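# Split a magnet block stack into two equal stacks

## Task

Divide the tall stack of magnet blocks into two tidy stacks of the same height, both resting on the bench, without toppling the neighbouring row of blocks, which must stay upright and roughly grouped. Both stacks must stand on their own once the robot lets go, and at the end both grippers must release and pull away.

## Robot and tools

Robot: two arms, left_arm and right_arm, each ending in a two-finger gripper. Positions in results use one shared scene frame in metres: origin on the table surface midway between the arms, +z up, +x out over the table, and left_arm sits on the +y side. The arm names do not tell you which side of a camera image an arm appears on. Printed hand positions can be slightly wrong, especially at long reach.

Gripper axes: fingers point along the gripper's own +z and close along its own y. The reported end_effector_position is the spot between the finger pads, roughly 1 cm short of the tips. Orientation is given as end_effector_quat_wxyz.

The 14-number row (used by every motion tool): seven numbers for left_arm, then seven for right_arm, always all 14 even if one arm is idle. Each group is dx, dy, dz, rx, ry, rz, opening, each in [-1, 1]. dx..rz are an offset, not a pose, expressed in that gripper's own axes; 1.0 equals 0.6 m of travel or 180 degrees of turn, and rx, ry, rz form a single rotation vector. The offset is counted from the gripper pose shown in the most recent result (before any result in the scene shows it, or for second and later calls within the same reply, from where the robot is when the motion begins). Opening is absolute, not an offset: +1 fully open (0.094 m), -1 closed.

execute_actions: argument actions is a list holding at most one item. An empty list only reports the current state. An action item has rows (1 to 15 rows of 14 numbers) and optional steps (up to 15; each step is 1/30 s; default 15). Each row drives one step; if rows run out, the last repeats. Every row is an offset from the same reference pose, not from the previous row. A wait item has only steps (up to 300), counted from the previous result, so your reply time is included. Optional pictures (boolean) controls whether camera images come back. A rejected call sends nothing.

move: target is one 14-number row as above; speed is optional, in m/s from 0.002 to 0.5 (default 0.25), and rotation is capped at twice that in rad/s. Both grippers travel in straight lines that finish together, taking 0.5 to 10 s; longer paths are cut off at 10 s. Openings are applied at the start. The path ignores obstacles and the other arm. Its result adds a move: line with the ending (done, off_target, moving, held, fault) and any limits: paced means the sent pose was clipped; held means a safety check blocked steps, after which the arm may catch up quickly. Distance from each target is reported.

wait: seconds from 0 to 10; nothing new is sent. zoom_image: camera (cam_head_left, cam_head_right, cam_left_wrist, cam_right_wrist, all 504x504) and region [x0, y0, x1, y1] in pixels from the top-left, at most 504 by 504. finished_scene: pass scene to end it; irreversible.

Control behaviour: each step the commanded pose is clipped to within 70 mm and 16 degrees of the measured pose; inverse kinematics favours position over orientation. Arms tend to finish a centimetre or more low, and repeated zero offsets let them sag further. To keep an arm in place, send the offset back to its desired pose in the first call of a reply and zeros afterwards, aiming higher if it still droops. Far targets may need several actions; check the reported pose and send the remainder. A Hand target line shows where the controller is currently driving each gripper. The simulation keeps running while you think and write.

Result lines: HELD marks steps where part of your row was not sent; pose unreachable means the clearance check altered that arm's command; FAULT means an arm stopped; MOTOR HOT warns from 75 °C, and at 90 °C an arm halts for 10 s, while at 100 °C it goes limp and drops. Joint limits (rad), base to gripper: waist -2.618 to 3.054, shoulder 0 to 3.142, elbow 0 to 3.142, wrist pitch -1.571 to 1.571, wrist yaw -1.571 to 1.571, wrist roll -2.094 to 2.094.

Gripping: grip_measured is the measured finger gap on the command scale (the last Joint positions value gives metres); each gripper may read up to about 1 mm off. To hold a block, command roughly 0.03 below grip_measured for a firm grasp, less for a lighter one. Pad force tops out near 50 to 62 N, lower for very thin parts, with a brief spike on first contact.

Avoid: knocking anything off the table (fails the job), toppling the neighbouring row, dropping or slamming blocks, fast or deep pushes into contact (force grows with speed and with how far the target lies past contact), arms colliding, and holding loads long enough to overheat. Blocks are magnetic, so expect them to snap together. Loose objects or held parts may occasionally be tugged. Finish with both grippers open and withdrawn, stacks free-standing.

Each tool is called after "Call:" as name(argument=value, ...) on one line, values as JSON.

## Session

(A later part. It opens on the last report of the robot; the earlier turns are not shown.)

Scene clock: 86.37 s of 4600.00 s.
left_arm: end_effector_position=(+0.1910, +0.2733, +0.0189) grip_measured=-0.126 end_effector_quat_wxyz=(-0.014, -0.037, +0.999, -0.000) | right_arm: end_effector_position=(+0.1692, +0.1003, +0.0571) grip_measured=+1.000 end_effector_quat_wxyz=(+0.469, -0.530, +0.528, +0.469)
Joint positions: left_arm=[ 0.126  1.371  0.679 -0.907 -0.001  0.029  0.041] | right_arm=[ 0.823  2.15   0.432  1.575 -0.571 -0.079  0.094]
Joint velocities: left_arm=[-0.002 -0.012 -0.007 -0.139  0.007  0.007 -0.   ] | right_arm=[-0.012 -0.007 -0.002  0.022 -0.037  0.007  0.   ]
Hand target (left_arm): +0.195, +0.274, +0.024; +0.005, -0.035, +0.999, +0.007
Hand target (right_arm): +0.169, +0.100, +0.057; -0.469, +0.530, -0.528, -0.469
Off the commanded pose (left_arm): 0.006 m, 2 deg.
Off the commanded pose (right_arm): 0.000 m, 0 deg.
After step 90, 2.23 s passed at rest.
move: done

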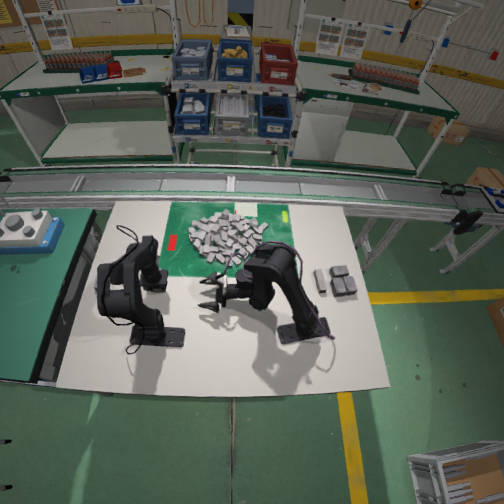

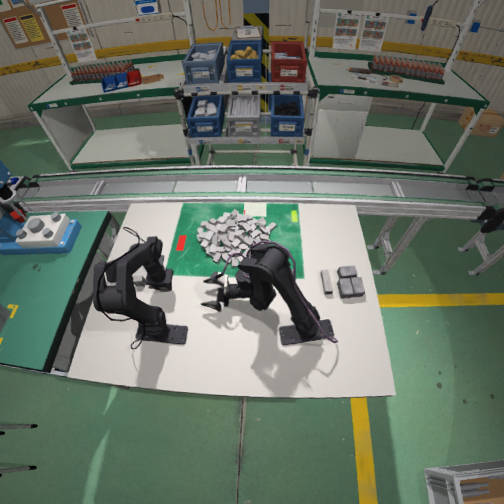

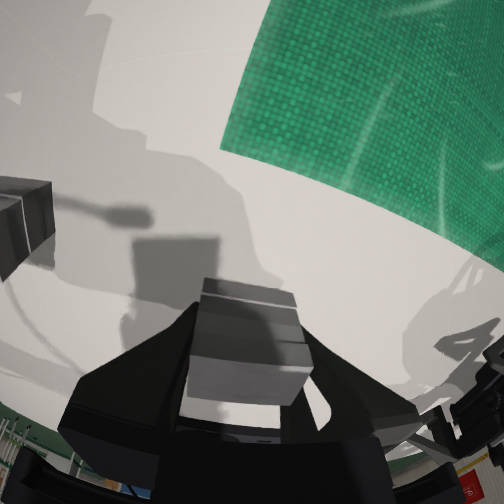

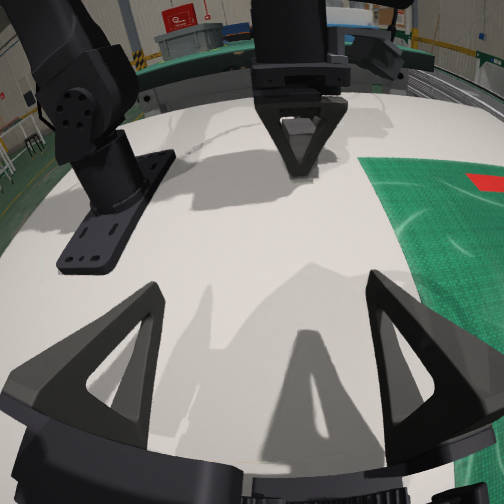

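Call:
move(target=[-0.018,0,0.01,0,-0.015,0,-0.2,0,0,0,0,0,0,1], speed=0.02)

Call:
zoom_image(camera="cam_right_wrist", region=[240,70,370,200])

Scene clock: 90.93 s of 4600.00 s.
left_arm: end_effector_position=(+0.2012, +0.2744, +0.0157) grip_measured=-0.126 end_effector_quat_wxyz=(+0.009, -0.037, +0.999, +0.001) | right_arm: end_effector_position=(+0.1692, +0.1003, +0.0571) grip_measured=+1.000 end_effector_quat_wxyz=(+0.469, -0.530, +0.528, +0.469)
Joint positions: left_arm=[ 0.126  1.371  0.665 -0.846 -0.001  0.029  0.041] | right_arm=[ 0.823  2.15   0.432  1.575 -0.571 -0.079  0.094]
Joint velocities: left_arm=[-0.012  0.017  0.007 -0.007 -0.022 -0.007 -0.001] | right_arm=[-0.002  0.012 -0.002 -0.081  0.007  0.022  0.   ]
Hand target (left_arm): +0.202, +0.274, +0.013; +0.009, -0.037, +0.999, +0.001
Hand target (right_arm): +0.169, +0.100, +0.057; -0.469, +0.530, -0.528, -0.469
Off the commanded pose (left_arm): 0.003 m, 0 deg.
Off the commanded pose (right_arm): 0.000 m, 0 deg.
After step 90, 0.13 s passed at rest.
move: done

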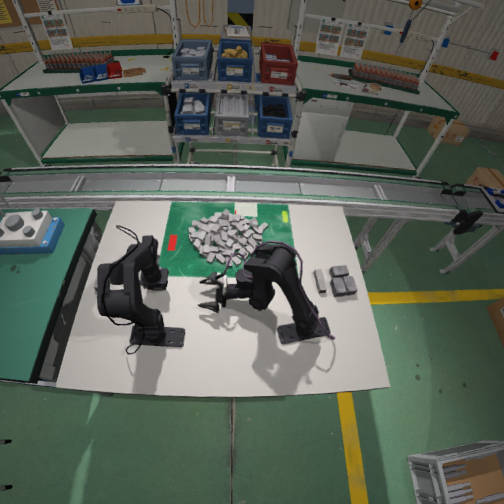

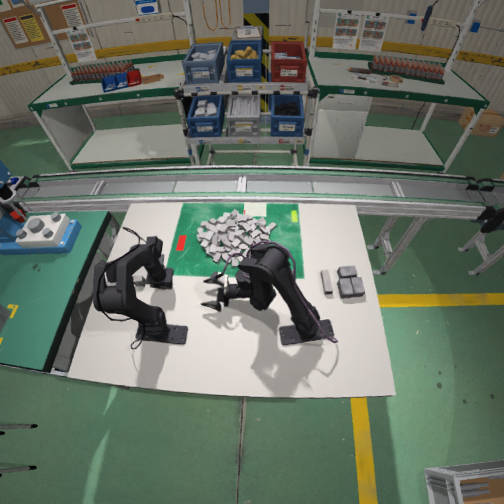

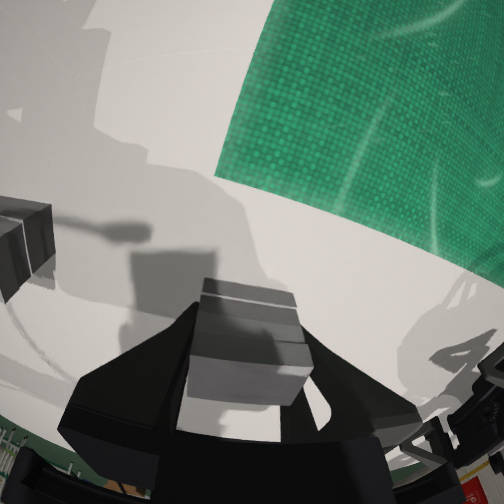

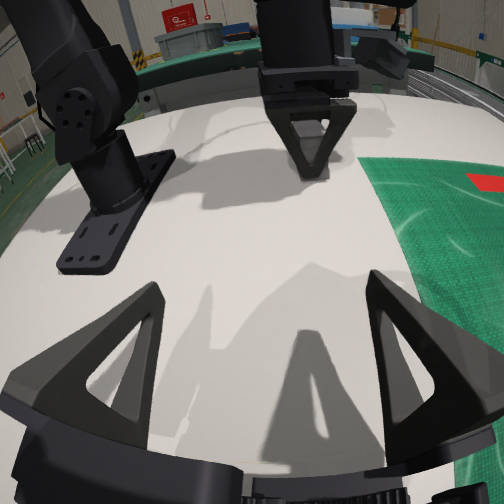

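Region (240, 70, 370, 200) of cam_right_wrist's 504x504 image, scaled by 3.877, with more detail than that image has.

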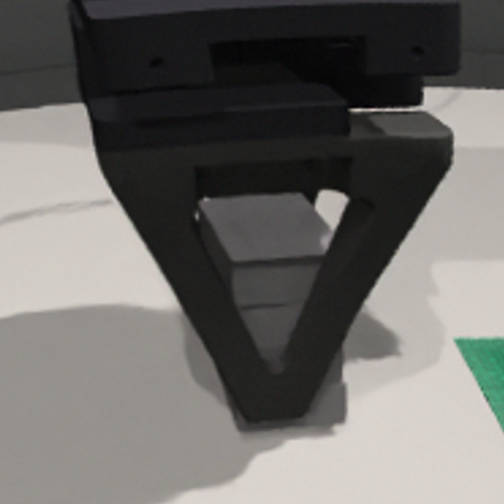

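Call:
move(target=[0,0,0,0,0,0,0.45,0,0,0,0,0,0,1])

Call:
move(target=[0,0,0,0,0,-0.5,0.45,0,0,0,0,0,0,1], speed=0.5)

Call:
zoom_image(camera="cam_right_wrist", region=[240,70,370,200])

Scene clock: 96.13 s of 4600.00 s.
left_arm: end_effector_position=(+0.2016, +0.2744, +0.0157) grip_measured=+0.449 end_effector_quat_wxyz=(+0.010, -0.037, +0.999, +0.001) | right_arm: end_effector_position=(+0.1692, +0.1003, +0.0571) grip_measured=+1.000 end_effector_quat_wxyz=(+0.469, -0.530, +0.528, +0.469)
Joint positions: left_arm=[ 0.126  1.371  0.665 -0.844 -0.001  0.029  0.068] | right_arm=[ 0.823  2.15   0.432  1.575 -0.571 -0.079  0.094]
Joint velocities: left_arm=[ 0.017 -0.002  0.017  0.007  0.11  -0.081  0.   ] | right_arm=[ 0.002 -0.002 -0.022 -0.022  0.007  0.007  0.   ]
Hand target (left_arm): +0.201, +0.274, +0.016; +0.009, -0.037, +0.999, +0.001
Hand target (right_arm): +0.169, +0.100, +0.057; -0.469, +0.530, -0.528, -0.469
Off the commanded pose (left_arm): 0.000 m, 0 deg.
Off the commanded pose (right_arm): 0.000 m, 0 deg.
After step 90, 1.50 s passed at rest.
move: done

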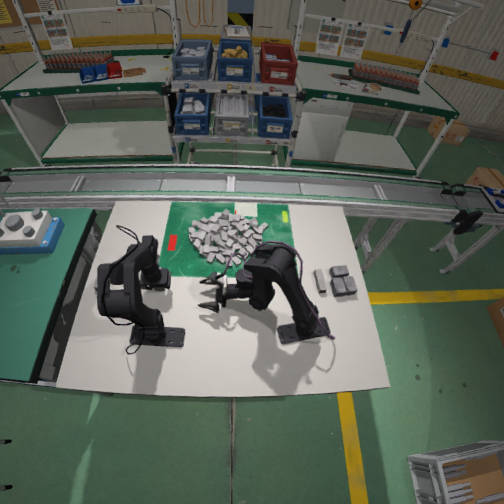

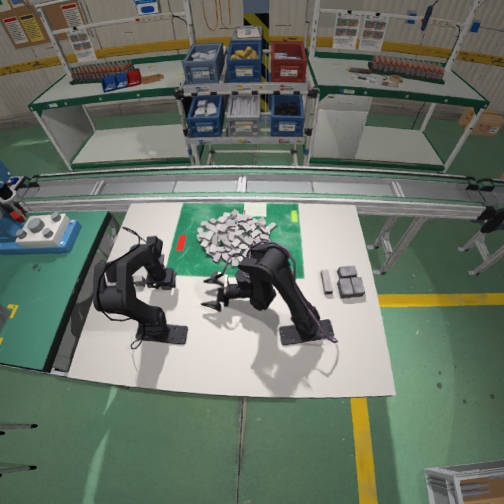

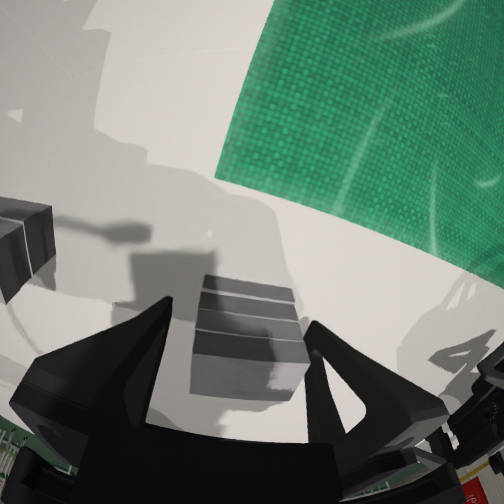

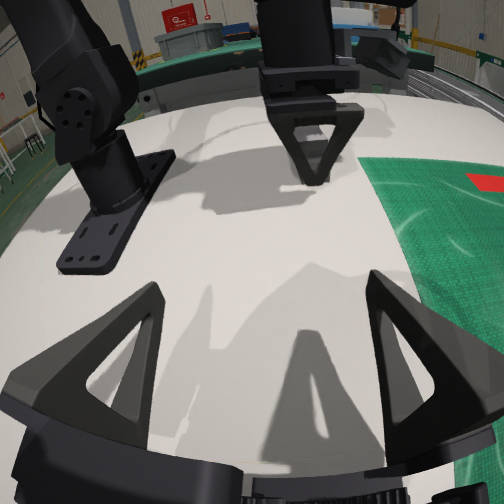

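Scene clock: 98.47 s of 4600.00 s.
left_arm: end_effector_position=(+0.2018, +0.2731, +0.0157) grip_measured=+0.449 end_effector_quat_wxyz=(-0.006, +0.728, -0.685, +0.009) | right_arm: end_effector_position=(+0.1692, +0.1003, +0.0571) grip_measured=+1.000 end_effector_quat_wxyz=(+0.469, -0.530, +0.528, +0.469)
Joint positions: left_arm=[ 0.126  1.371  0.665 -0.844  0.006 -1.53   0.068] | right_arm=[ 0.823  2.15   0.432  1.575 -0.571 -0.079  0.094]
Joint velocities: left_arm=[-0.012 -0.002 -0.002 -0.037  0.022 -0.095 -0.001] | right_arm=[-0.002 -0.017 -0.007  0.051  0.051 -0.037  0.   ]
Hand target (left_arm): +0.202, +0.274, +0.016; -0.008, +0.732, -0.681, +0.006
Hand target (right_arm): +0.169, +0.100, +0.057; -0.469, +0.530, -0.528, -0.469
Off the commanded pose (left_arm): 0.001 m, 1 deg.
Off the commanded pose (right_arm): 0.000 m, 0 deg.
move: done

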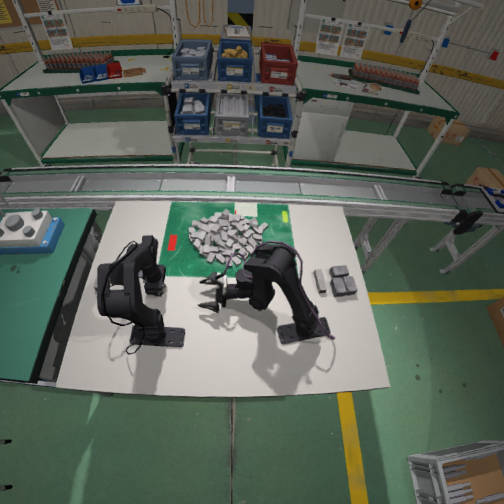

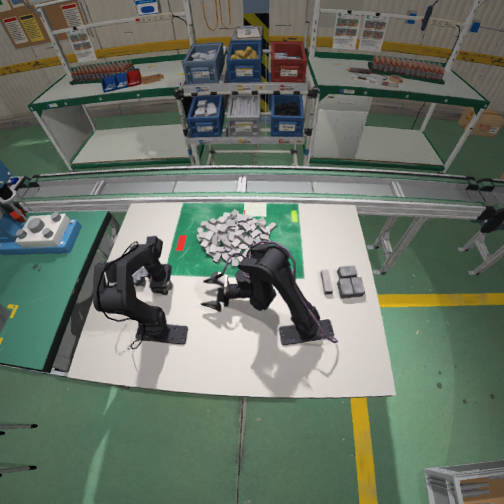

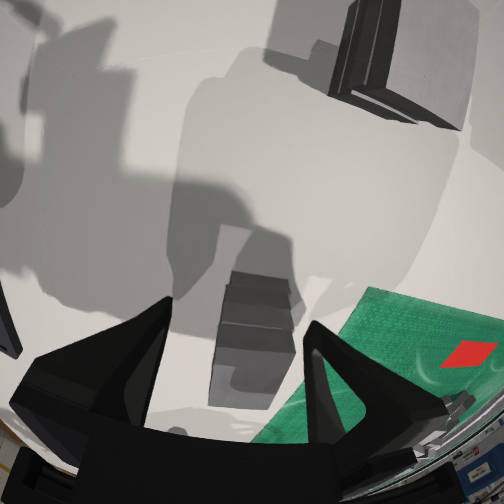

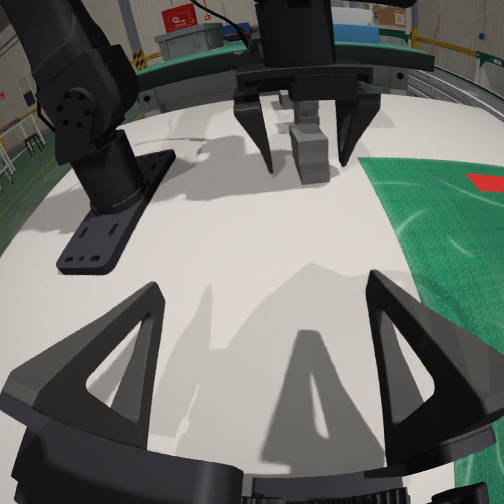

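Region (240, 70, 370, 200) of cam_right_wrist's 504x504 image, scaled by 3.877, with more detail than that image has.

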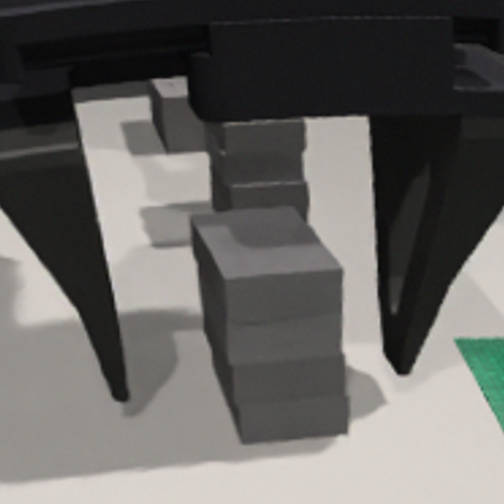

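Call:
execute_actions(actions=[{"rows":[[0,0,0,0,0,0,0.3,0,0,0,0,0,0,1],[0,0,0,0,0,0,0.15,0,0,0,0,0,0,1],[0,0,0,0,0,0,0,0,0,0,0,0,0,1],[0,0,0,0,0,0,-0.05,0,0,0,0,0,0,1],[0,0,0,0,0,0,-0.1,0,0,0,0,0,0,1],[0,0,0,0,0,0,-0.15,0,0,0,0,0,0,1],[0,0,0,0,0,0,-0.19,0,0,0,0,0,0,1],[0,0,0,0,0,0,-0.23,0,0,0,0,0,0,1],[0,0,0,0,0,0,-0.27,0,0,0,0,0,0,1],[0,0,0,0,0,0,-0.31,0,0,0,0,0,0,1],[0,0,0,0,0,0,-0.35,0,0,0,0,0,0,1],[0,0,0,0,0,0,-0.39,0,0,0,0,0,0,1],[0,0,0,0,0,0,-0.42,0,0,0,0,0,0,1],[0,0,0,0,0,0,-0.45,0,0,0,0,0,0,1],[0,0,0,0,0,0,-0.48,0,0,0,0,0,0,1]]}], pictures=false)

Call:
execute_actions(actions=[{"steps":10}], pictures=false)

Call:
execute_actions(actions=[{"rows":[[0,0,0,0,0,0,0.5,0,0,0,0,0,0,1]]}], pictures=false)

Call:
move(target=[0,-0.01,-0.11,0,0,0,0.5,0,0,0,0,0,0,1], speed=0.15)

Call:
zoom_image(camera="cam_right_wrist", region=[240,70,370,200])

Scene clock: 109.63 s of 4600.00 s.
left_arm: end_effector_position=(+0.2039, +0.2733, +0.0158) grip_measured=-0.448 end_effector_quat_wxyz=(-0.009, +0.729, -0.684, +0.012) | right_arm: end_effector_position=(+0.1692, +0.1003, +0.0571) grip_measured=+1.000 end_effector_quat_wxyz=(+0.469, -0.530, +0.528, +0.469)
Joint positions: left_arm=[ 0.126  1.371  0.665 -0.835  0.006 -1.532  0.026] | right_arm=[ 0.823  2.15   0.432  1.575 -0.571 -0.079  0.094]
Joint velocities: left_arm=[ 0.007  0.017 -0.012  0.022 -0.11   0.037  0.   ] | right_arm=[ 0.002  0.002 -0.012 -0.007 -0.007  0.066  0.   ]
Hand target (left_arm): +0.202, +0.273, +0.016; -0.006, +0.728, -0.685, +0.009
Hand target (right_arm): +0.169, +0.100, +0.057; -0.469, +0.530, -0.528, -0.469
Off the commanded pose (left_arm): 0.002 m, 1 deg.
Off the commanded pose (right_arm): 0.000 m, 0 deg.
Steps of this call (steps 1 to 90: nothing new was sent; then 7.67 s passed at rest; steps 91 to 105: all 15 steps of this action). Readings (end_effector_position):
91: left_arm (+0.2018, +0.2731, +0.0157) | right_arm (+0.1692, +0.1003, +0.0571)
92: left_arm (+0.2018, +0.2731, +0.0157) | right_arm (+0.1692, +0.1003, +0.0571)
94: left_arm (+0.2018, +0.2731, +0.0157) | right_arm (+0.1692, +0.1003, +0.0571)
98: left_arm (+0.2018, +0.2731, +0.0157) | right_arm (+0.1692, +0.1003, +0.0571)
105: the state above

Scene clock: 109.97 s of 4600.00 s.
left_arm: end_effector_position=(+0.2039, +0.2733, +0.0158) grip_measured=-0.448 end_effector_quat_wxyz=(-0.009, +0.729, -0.684, +0.012) | right_arm: end_effector_position=(+0.1692, +0.1003, +0.0571) grip_measured=+1.000 end_effector_quat_wxyz=(+0.469, -0.530, +0.528, +0.469)
Joint positions: left_arm=[ 0.126  1.371  0.665 -0.835  0.006 -1.532  0.026] | right_arm=[ 0.823  2.15   0.432  1.575 -0.571 -0.079  0.094]
Joint velocities: left_arm=[-0.002  0.002 -0.032  0.037 -0.066 -0.007 -0.   ] | right_arm=[-0.017 -0.012 -0.022  0.022  0.022  0.037  0.   ]
Hand target (left_arm): +0.202, +0.273, +0.016; -0.006, +0.728, -0.685, +0.009
Hand target (right_arm): +0.169, +0.100, +0.057; -0.469, +0.530, -0.528, -0.469
Off the commanded pose (left_arm): 0.002 m, 1 deg.
Off the commanded pose (right_arm): 0.000 m, 0 deg.
Steps of this call (steps 1 to 10: nothing new was sent). Readings (end_effector_position):
1: left_arm (+0.2039, +0.2733, +0.0158) | right_arm (+0.1692, +0.1003, +0.0571)
2: left_arm (+0.2039, +0.2733, +0.0158) | right_arm (+0.1692, +0.1003, +0.0571)
4: left_arm (+0.2039, +0.2733, +0.0158) | right_arm (+0.1692, +0.1003, +0.0571)
8: left_arm (+0.2039, +0.2733, +0.0158) | right_arm (+0.1692, +0.1003, +0.0571)
10: the state above

Scene clock: 110.47 s of 4600.00 s.
left_arm: end_effector_position=(+0.2044, +0.2733, +0.0158) grip_measured=+0.499 end_effector_quat_wxyz=(-0.010, +0.729, -0.684, +0.013) | right_arm: end_effector_position=(+0.1692, +0.1003, +0.0571) grip_measured=+1.000 end_effector_quat_wxyz=(+0.469, -0.530, +0.528, +0.469)
Joint positions: left_arm=[ 0.126  1.371  0.665 -0.833  0.006 -1.532  0.07 ] | right_arm=[ 0.823  2.15   0.432  1.575 -0.571 -0.079  0.094]
Joint velocities: left_arm=[ 0.002 -0.002 -0.002  0.022 -0.022  0.022  0.   ] | right_arm=[ 0.012 -0.002 -0.002  0.007 -0.007 -0.066  0.   ]
Hand target (left_arm): +0.204, +0.273, +0.016; -0.009, +0.729, -0.684, +0.012
Hand target (right_arm): +0.169, +0.100, +0.057; -0.469, +0.530, -0.528, -0.469
Off the commanded pose (left_arm): 0.000 m, 0 deg.
Off the commanded pose (right_arm): 0.000 m, 0 deg.
Steps of this call (steps 1 to 15: all 15 steps of this action). Readings (end_effector_position):
1: left_arm (+0.2040, +0.2733, +0.0158) | right_arm (+0.1692, +0.1003, +0.0571)
2: left_arm (+0.2043, +0.2733, +0.0158) | right_arm (+0.1692, +0.1003, +0.0571)
4: left_arm (+0.2043, +0.2733, +0.0158) | right_arm (+0.1692, +0.1003, +0.0571)
8: left_arm (+0.2044, +0.2733, +0.0158) | right_arm (+0.1692, +0.1003, +0.0571)
15: the state above

Scene clock: 111.83 s of 4600.00 s.
left_arm: end_effector_position=(+0.2065, +0.2736, +0.0722) grip_measured=+0.499 end_effector_quat_wxyz=(-0.001, +0.729, -0.684, +0.005) | right_arm: end_effector_position=(+0.1692, +0.1003, +0.0571) grip_measured=+1.000 end_effector_quat_wxyz=(+0.469, -0.530, +0.528, +0.469)
Joint positions: left_arm=[ 0.126  1.321  0.866 -1.108  0.006 -1.532  0.07 ] | right_arm=[ 0.823  2.15   0.432  1.575 -0.571 -0.079  0.094]
Joint velocities: left_arm=[-0.017  0.012  0.012 -0.051 -0.051 -0.022  0.   ] | right_arm=[-0.012 -0.027  0.007 -0.037  0.022  0.022  0.   ]
Hand target (left_arm): +0.209, +0.275, +0.081; -0.010, +0.729, -0.684, +0.013
Hand target (right_arm): +0.169, +0.100, +0.057; -0.469, +0.530, -0.528, -0.469
Off the commanded pose (left_arm): 0.010 m, 1 deg.
Off the commanded pose (right_arm): 0.000 m, 0 deg.
move: done

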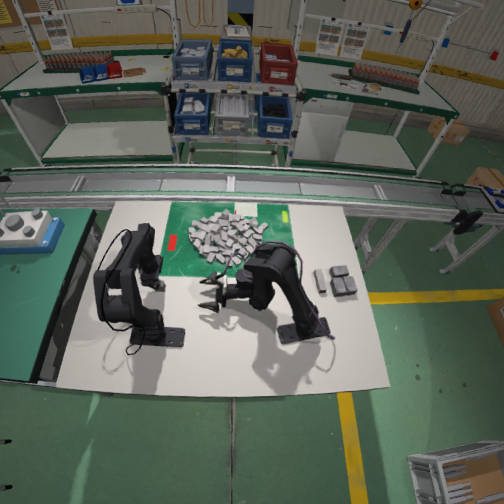

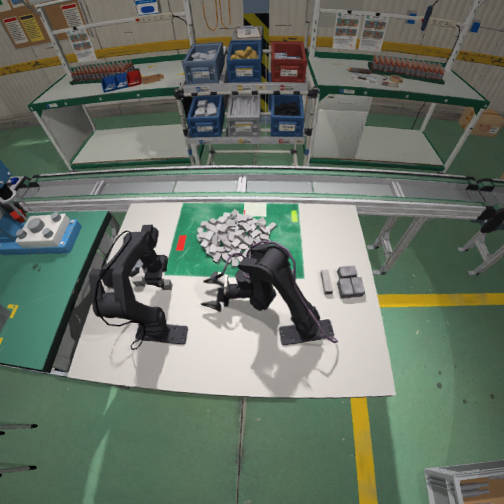

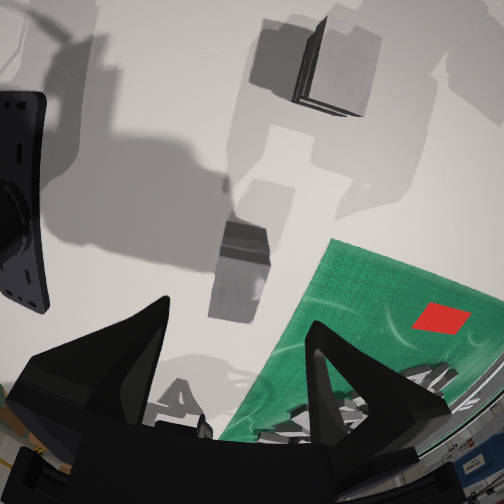

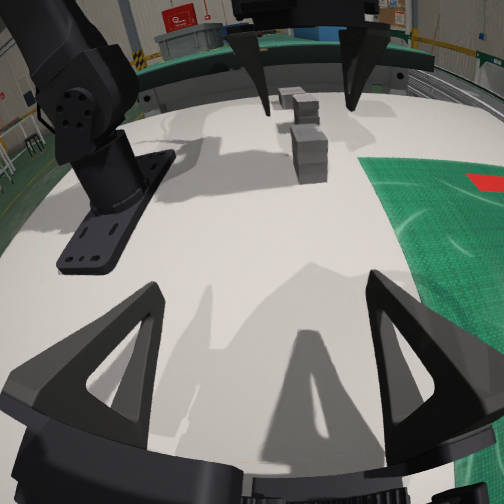

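Region (240, 70, 370, 200) of cam_right_wrist's 504x504 image, scaled by 3.877, with more detail than that image has.

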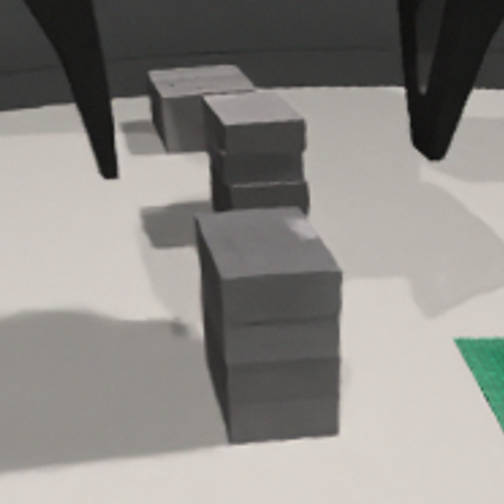

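Call:
move(target=[-0.203,-0.028,0.087,0,0,0,0.5,0,0,0,0,0,0,1], speed=0.12)

Scene clock: 117.47 s of 4600.00 s.
left_arm: end_effector_position=(+0.2082, +0.3886, +0.0170) grip_measured=+0.499 end_effector_quat_wxyz=(+0.007, +0.731, -0.682, +0.003) | right_arm: end_effector_position=(+0.1692, +0.1003, +0.0571) grip_measured=+1.000 end_effector_quat_wxyz=(+0.469, -0.530, +0.528, +0.469)
Joint positions: left_arm=[ 0.613  1.589  0.866 -0.861  0.008 -1.051  0.07 ] | right_arm=[ 0.823  2.15   0.432  1.575 -0.571 -0.079  0.094]
Joint velocities: left_arm=[ 0.002  0.007 -0.002  0.022 -0.051  0.066  0.   ] | right_arm=[ 0.017  0.002  0.002 -0.022  0.037 -0.037  0.   ]
Hand target (left_arm): +0.213, +0.395, +0.018; +0.001, +0.729, -0.684, +0.002
Hand target (right_arm): +0.169, +0.100, +0.057; -0.469, +0.530, -0.528, -0.469
Off the commanded pose (left_arm): 0.011 m, 1 deg.
Off the commanded pose (right_arm): 0.000 m, 0 deg.
After step 90, 1.03 s passed at rest.
move: off_target (left_arm)

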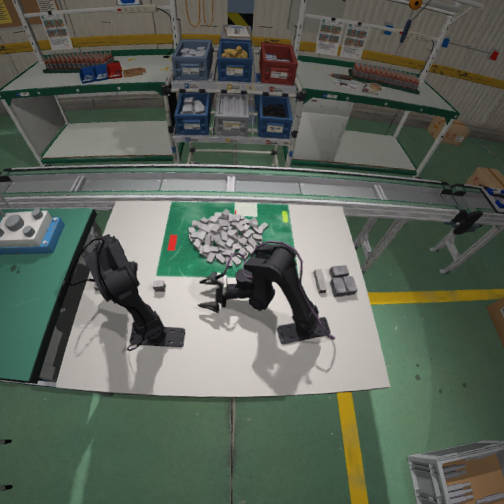

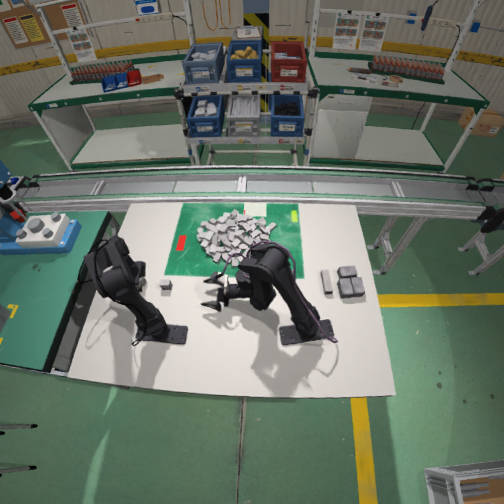

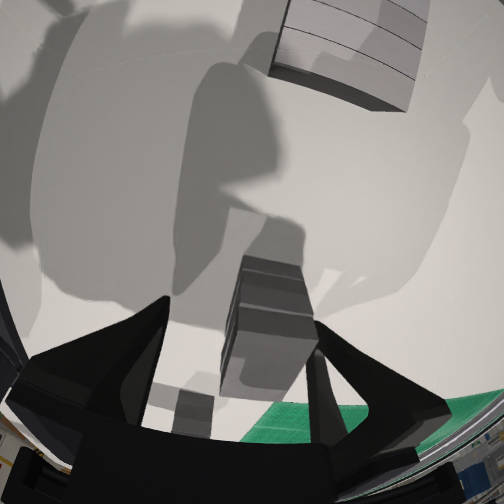

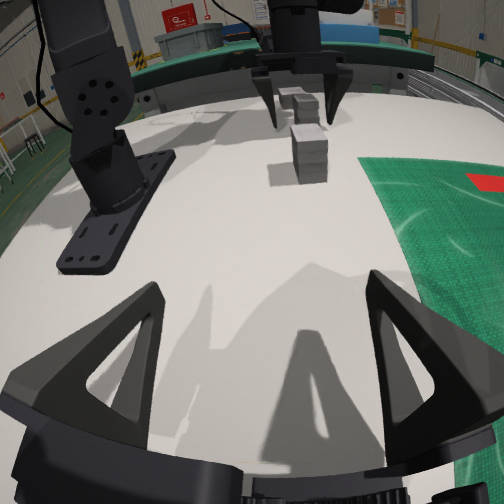

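Call:
move(target=[-0.008,-0.014,0.003,0.0105,-0.0065,0,0,0,0,0,0,0,0,1], speed=0.05)

Call:
execute_actions(actions=[{"rows":[[0,0,0,0,0,0,-0.1,0,0,0,0,0,0,1],[0,0,0,0,0,0,-0.15,0,0,0,0,0,0,1],[0,0,0,0,0,0,-0.2,0,0,0,0,0,0,1],[0,0,0,0,0,0,-0.25,0,0,0,0,0,0,1],[0,0,0,0,0,0,-0.29,0,0,0,0,0,0,1],[0,0,0,0,0,0,-0.33,0,0,0,0,0,0,1],[0,0,0,0,0,0,-0.36,0,0,0,0,0,0,1],[0,0,0,0,0,0,-0.39,0,0,0,0,0,0,1],[0,0,0,0,0,0,-0.42,0,0,0,0,0,0,1],[0,0,0,0,0,0,-0.45,0,0,0,0,0,0,1],[0,0,0,0,0,0,-0.48,0,0,0,0,0,0,1]]}], pictures=false)

Call:
execute_actions(actions=[{"rows":[[0,0,0,0,0,0,0.5,0,0,0,0,0,0,1]]}], pictures=false)

Call:
move(target=[0,0,0,0,0,0.503,0.5,0,0,0,0,0,0,1], speed=0.5)

Scene clock: 127.63 s of 4600.00 s.
left_arm: end_effector_position=(+0.2167, +0.3943, +0.0171) grip_measured=+0.001 end_effector_quat_wxyz=(-0.012, +0.730, -0.683, +0.007) | right_arm: end_effector_position=(+0.1692, +0.1003, +0.0571) grip_measured=+1.000 end_effector_quat_wxyz=(+0.469, -0.530, +0.528, +0.469)
Joint positions: left_arm=[ 0.613  1.589  0.866 -0.82   0.008 -1.048  0.047] | right_arm=[ 0.823  2.15   0.432  1.575 -0.571 -0.079  0.094]
Joint velocities: left_arm=[ 0.002 -0.012 -0.002  0.007  0.007 -0.037  0.001] | right_arm=[ 0.037  0.007  0.007 -0.022 -0.037  0.007  0.   ]
Hand target (left_arm): +0.216, +0.394, +0.015; -0.012, +0.732, -0.682, +0.006
Hand target (right_arm): +0.169, +0.100, +0.057; -0.469, +0.530, -0.528, -0.469
Off the commanded pose (left_arm): 0.002 m, 0 deg.
Off the commanded pose (right_arm): 0.000 m, 0 deg.
After step 90, 6.37 s passed at rest.
move: done

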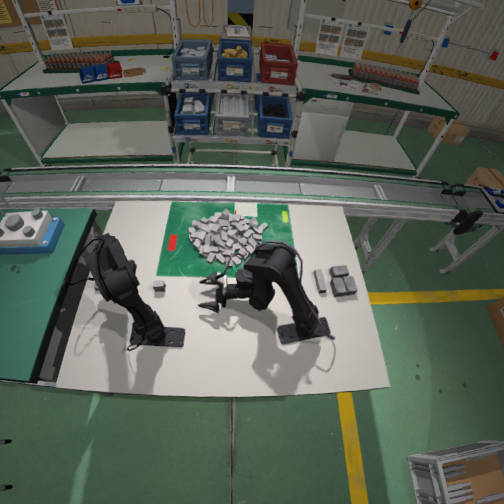

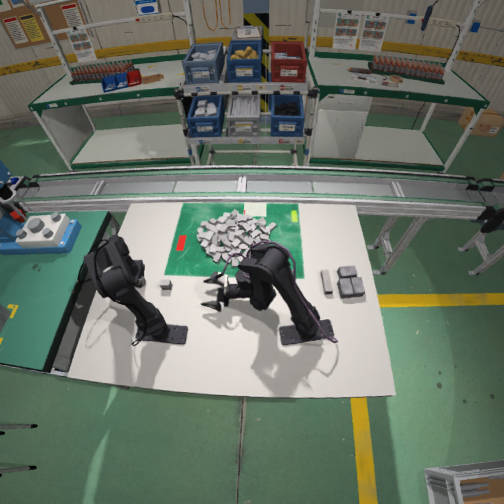

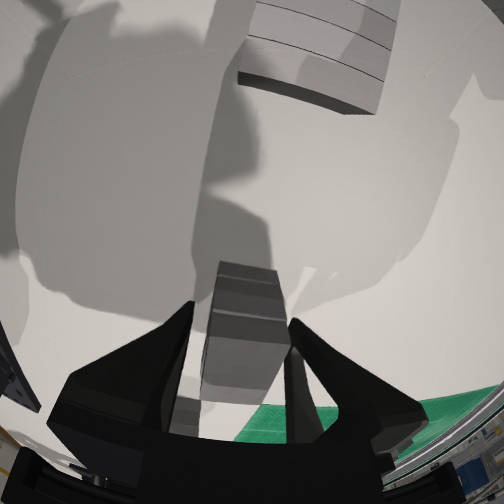

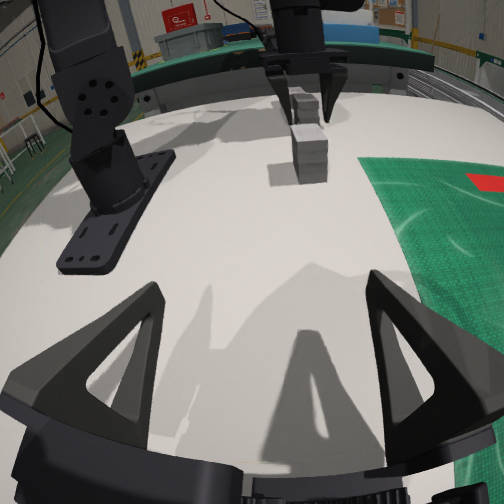

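Scene clock: 128.13 s of 4600.00 s.
left_arm: end_effector_position=(+0.2164, +0.3941, +0.0171) grip_measured=-0.448 end_effector_quat_wxyz=(-0.012, +0.730, -0.683, +0.007) | right_arm: end_effector_position=(+0.1692, +0.1003, +0.0571) grip_measured=+1.000 end_effector_quat_wxyz=(+0.469, -0.530, +0.528, +0.469)
Joint positions: left_arm=[ 0.613  1.589  0.866 -0.822  0.008 -1.048  0.026] | right_arm=[ 0.823  2.15   0.432  1.575 -0.571 -0.079  0.094]
Joint velocities: left_arm=[-0.002  0.012  0.007 -0.037  0.051 -0.007 -0.   ] | right_arm=[-0.017 -0.002 -0.012 -0.022 -0.051 -0.037  0.   ]
Hand target (left_arm): +0.217, +0.394, +0.017; -0.012, +0.730, -0.683, +0.007
Hand target (right_arm): +0.169, +0.100, +0.057; -0.469, +0.530, -0.528, -0.469
Off the commanded pose (left_arm): 0.000 m, 0 deg.
Off the commanded pose (right_arm): 0.000 m, 0 deg.
Steps of this call (steps 1 to 15: all 15 steps of this action). Readings (end_effector_position):
1: left_arm (+0.2167, +0.3943, +0.0171) | right_arm (+0.1692, +0.1003, +0.0571)
2: left_arm (+0.2167, +0.3943, +0.0171) | right_arm (+0.1692, +0.1003, +0.0571)
4: left_arm (+0.2167, +0.3943, +0.0171) | right_arm (+0.1692, +0.1003, +0.0571)
8: left_arm (+0.2164, +0.3941, +0.0171) | right_arm (+0.1692, +0.1003, +0.0571)
15: the state above

Scene clock: 128.63 s of 4600.00 s.
left_arm: end_effector_position=(+0.2165, +0.3942, +0.0171) grip_measured=+0.499 end_effector_quat_wxyz=(-0.012, +0.730, -0.683, +0.007) | right_arm: end_effector_position=(+0.1692, +0.1003, +0.0571) grip_measured=+1.000 end_effector_quat_wxyz=(+0.469, -0.530, +0.528, +0.469)
Joint positions: left_arm=[ 0.613  1.589  0.866 -0.821  0.008 -1.048  0.07 ] | right_arm=[ 0.823  2.15   0.432  1.575 -0.571 -0.079  0.094]
Joint velocities: left_arm=[ 0.012  0.007  0.012 -0.037  0.007 -0.081  0.   ] | right_arm=[-0.002  0.007 -0.022  0.022  0.037  0.022  0.   ]
Hand target (left_arm): +0.216, +0.394, +0.017; -0.012, +0.730, -0.683, +0.007
Hand target (right_arm): +0.169, +0.100, +0.057; -0.469, +0.530, -0.528, -0.469
Off the commanded pose (left_arm): 0.000 m, 0 deg.
Off the commanded pose (right_arm): 0.000 m, 0 deg.
Steps of this call (steps 1 to 15: all 15 steps of this action). Readings (end_effector_position):
1: left_arm (+0.2164, +0.3941, +0.0171) | right_arm (+0.1692, +0.1003, +0.0571)
2: left_arm (+0.2165, +0.3942, +0.0171) | right_arm (+0.1692, +0.1003, +0.0571)
4: left_arm (+0.2165, +0.3942, +0.0171) | right_arm (+0.1692, +0.1003, +0.0571)
8: left_arm (+0.2165, +0.3942, +0.0171) | right_arm (+0.1692, +0.1003, +0.0571)
15: the state above

Scene clock: 131.20 s of 4600.00 s.
left_arm: end_effector_position=(+0.2165, +0.3942, +0.0171) grip_measured=+0.499 end_effector_quat_wxyz=(+0.014, -0.035, +0.999, +0.003) | right_arm: end_effector_position=(+0.1692, +0.1003, +0.0571) grip_measured=+1.000 end_effector_quat_wxyz=(+0.469, -0.530, +0.528, +0.469)
Joint positions: left_arm=[ 0.613  1.589  0.866 -0.821  0.008  0.521  0.07 ] | right_arm=[ 0.823  2.15   0.432  1.575 -0.571 -0.079  0.094]
Joint velocities: left_arm=[ 0.017  0.002 -0.007  0.051 -0.022  0.007  0.001] | right_arm=[-0.017 -0.002 -0.012 -0.051 -0.007  0.066  0.   ]
Hand target (left_arm): +0.217, +0.394, +0.017; +0.013, -0.029, +0.999, +0.004
Hand target (right_arm): +0.169, +0.100, +0.057; -0.469, +0.530, -0.528, -0.469
Off the commanded pose (left_arm): 0.000 m, 1 deg.
Off the commanded pose (right_arm): 0.000 m, 0 deg.
move: done

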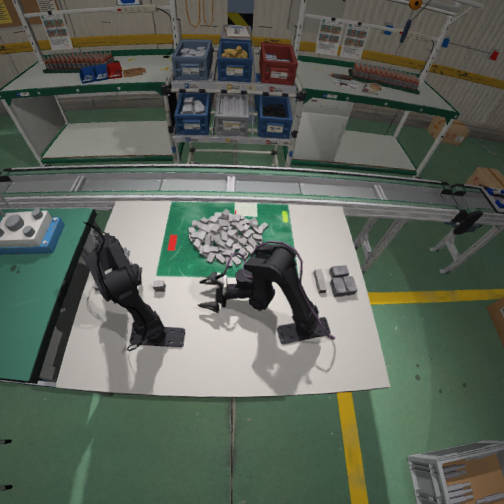

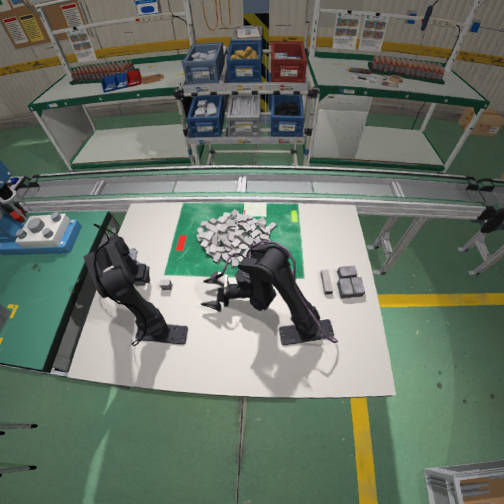

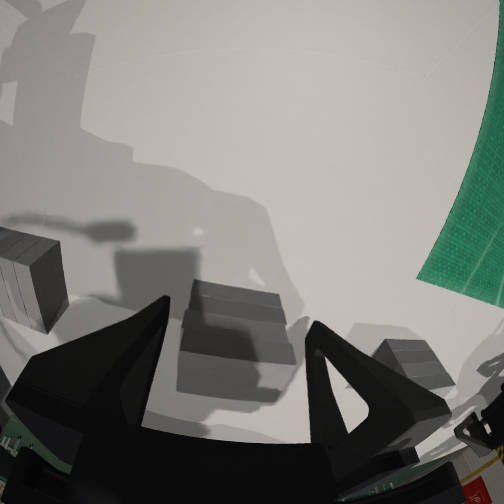

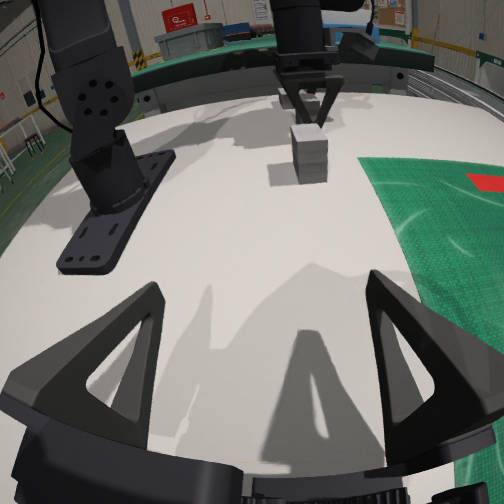

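Call:
execute_actions(actions=[{"rows":[[0,0,0,0,0,0,0.35,0,0,0,0,0,0,1],[0,0,0,0,0,0,0.25,0,0,0,0,0,0,1],[0,0,0,0,0,0,0.2,0,0,0,0,0,0,1],[0,0,0,0,0,0,0.15,0,0,0,0,0,0,1],[0,0,0,0,0,0,0.11,0,0,0,0,0,0,1],[0,0,0,0,0,0,0.07,0,0,0,0,0,0,1],[0,0,0,0,0,0,0.03,0,0,0,0,0,0,1],[0,0,0,0,0,0,0,0,0,0,0,0,0,1],[0,0,0,0,0,0,-0.04,0,0,0,0,0,0,1],[0,0,0,0,0,0,-0.07,0,0,0,0,0,0,1],[0,0,0,0,0,0,-0.1,0,0,0,0,0,0,1],[0,0,0,0,0,0,-0.13,0,0,0,0,0,0,1],[0,0,0,0,0,0,-0.16,0,0,0,0,0,0,1]]}], pictures=false)

Call:
execute_actions(actions=[{"rows":[[0,0,0,0,0,0,0.6,0,0,0,0,0,0,1]]}], pictures=false)

Call:
move(target=[-0.03,0.01,-0.3,0,0,0,0.6,-0.12,0,-0.1,0,0.08,0,1], speed=0.15)

Call:
zoom_image(camera="cam_left_wrist", region=[80,130,430,320])

Call:
zoom_image(camera="cam_right_wrist", region=[230,30,380,180])

Scene clock: 140.13 s of 4600.00 s.
left_arm: end_effector_position=(+0.2164, +0.3946, +0.0171) grip_measured=-0.127 end_effector_quat_wxyz=(+0.013, -0.033, +0.999, +0.005) | right_arm: end_effector_position=(+0.1692, +0.1003, +0.0571) grip_measured=+1.000 end_effector_quat_wxyz=(+0.469, -0.530, +0.528, +0.469)
Joint positions: left_arm=[ 0.613  1.589  0.866 -0.821  0.006  0.523  0.041] | right_arm=[ 0.823  2.15   0.432  1.575 -0.571 -0.079  0.094]
Joint velocities: left_arm=[-0.012  0.007  0.002 -0.037  0.007  0.007 -0.001] | right_arm=[ 0.007  0.012  0.002 -0.007 -0.007  0.022  0.   ]
Hand target (left_arm): +0.217, +0.394, +0.017; +0.014, -0.035, +0.999, +0.003
Hand target (right_arm): +0.169, +0.100, +0.057; -0.469, +0.530, -0.528, -0.469
Off the commanded pose (left_arm): 0.000 m, 0 deg.
Off the commanded pose (right_arm): 0.000 m, 0 deg.
Steps of this call (steps 1 to 90: nothing new was sent; then 5.43 s passed at rest; steps 91 to 105: all 15 steps of this action). Readings (end_effector_position):
91: left_arm (+0.2165, +0.3942, +0.0171) | right_arm (+0.1692, +0.1003, +0.0571)
92: left_arm (+0.2165, +0.3942, +0.0171) | right_arm (+0.1692, +0.1003, +0.0571)
94: left_arm (+0.2165, +0.3942, +0.0171) | right_arm (+0.1692, +0.1003, +0.0571)
98: left_arm (+0.2165, +0.3944, +0.0171) | right_arm (+0.1692, +0.1003, +0.0571)
105: the state above

Scene clock: 140.63 s of 4600.00 s.
left_arm: end_effector_position=(+0.2164, +0.3946, +0.0171) grip_measured=+0.599 end_effector_quat_wxyz=(+0.013, -0.033, +0.999, +0.005) | right_arm: end_effector_position=(+0.1692, +0.1003, +0.0571) grip_measured=+1.000 end_effector_quat_wxyz=(+0.469, -0.530, +0.528, +0.469)
Joint positions: left_arm=[ 0.613  1.589  0.866 -0.821  0.006  0.523  0.075] | right_arm=[ 0.823  2.15   0.432  1.575 -0.571 -0.079  0.094]
Joint velocities: left_arm=[-0.007 -0.012  0.002  0.007 -0.007 -0.022  0.   ] | right_arm=[-0.012  0.002  0.002 -0.037 -0.022  0.037  0.   ]
Hand target (left_arm): +0.216, +0.395, +0.017; +0.013, -0.033, +0.999, +0.005
Hand target (right_arm): +0.169, +0.100, +0.057; -0.469, +0.530, -0.528, -0.469
Off the commanded pose (left_arm): 0.000 m, 0 deg.
Off the commanded pose (right_arm): 0.000 m, 0 deg.
Steps of this call (steps 1 to 15: all 15 steps of this action). Readings (end_effector_position):
1: left_arm (+0.2164, +0.3946, +0.0171) | right_arm (+0.1692, +0.1003, +0.0571)
2: left_arm (+0.2164, +0.3946, +0.0171) | right_arm (+0.1692, +0.1003, +0.0571)
4: left_arm (+0.2164, +0.3946, +0.0171) | right_arm (+0.1692, +0.1003, +0.0571)
8: left_arm (+0.2164, +0.3946, +0.0171) | right_arm (+0.1692, +0.1003, +0.0571)
15: the state above

Scene clock: 142.87 s of 4600.00 s.
left_arm: end_effector_position=(+0.2272, +0.4018, +0.1953) grip_measured=+0.599 end_effector_quat_wxyz=(+0.013, -0.033, +0.999, +0.005) | right_arm: end_effector_position=(+0.1635, +0.0470, +0.1212) grip_measured=+1.000 end_effector_quat_wxyz=(+0.385, -0.584, +0.594, +0.397)
Joint positions: left_arm=[ 0.613  1.557  1.561 -1.547  0.006  0.523  0.075] | right_arm=[ 0.742  1.334  0.448  0.396 -0.602 -0.268  0.094]
Joint velocities: left_arm=[-0.002  0.007 -0.007  0.037  0.037  0.022  0.001] | right_arm=[ 0.002  0.012 -0.002 -0.066  0.007 -0.007  0.   ]
Hand target (left_arm): +0.230, +0.403, +0.197; +0.013, -0.033, +0.999, +0.005
Hand target (right_arm): +0.169, +0.051, +0.136; -0.401, +0.584, -0.583, -0.397
Off the commanded pose (left_arm): 0.004 m, 0 deg.
Off the commanded pose (right_arm): 0.016 m, 2 deg.
move: off_target (right_arm)

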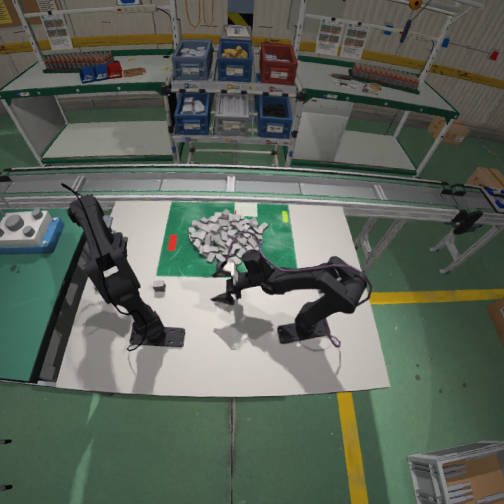

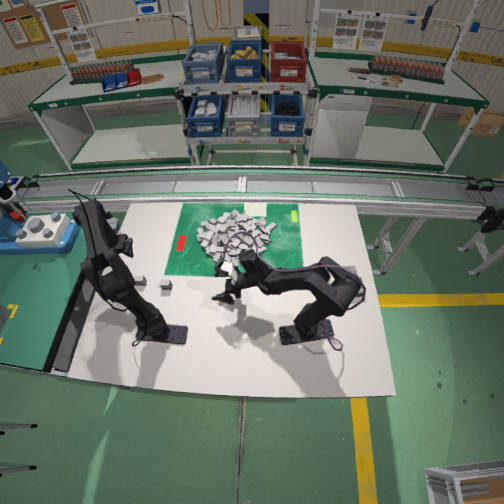

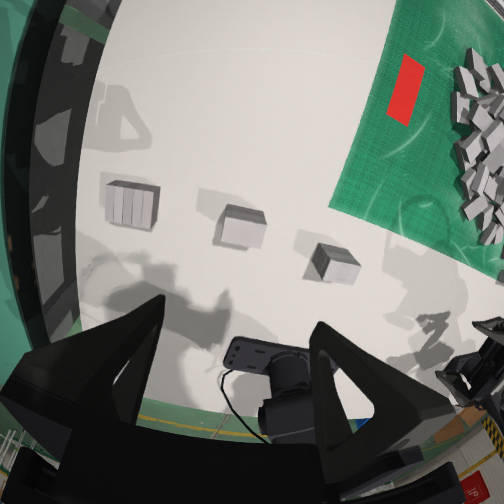

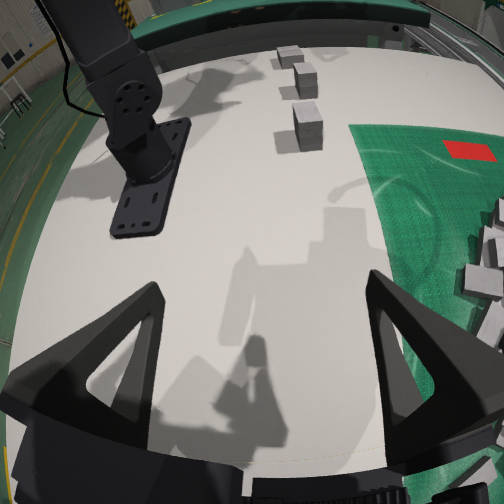

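Region (80, 130, 430, 320) of cam_left_wrist's 504x504 image, scaled by 1.440, with more detail than that image has; it fills the top 274 rows of this view, and the rest is white.

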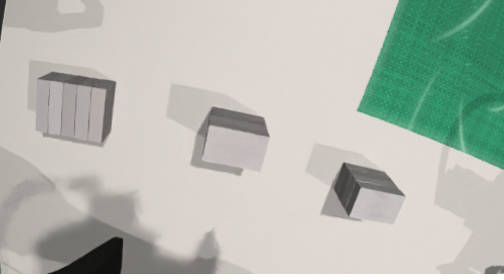

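Region (230, 30, 380, 180) of cam_right_wrist's 504x504 image, scaled by 3.360, with more detail than that image has.

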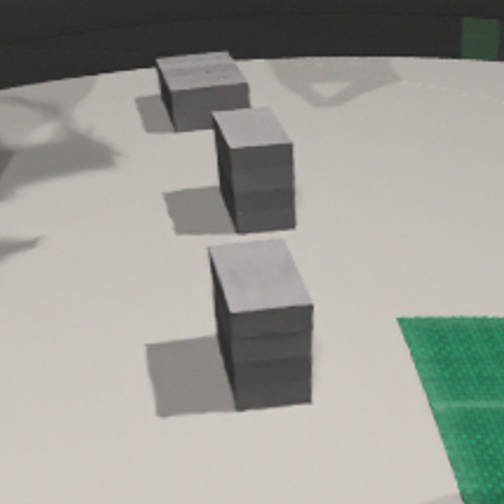

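Call:
finished_scene(scene=1)

The scene is finished: the task was done.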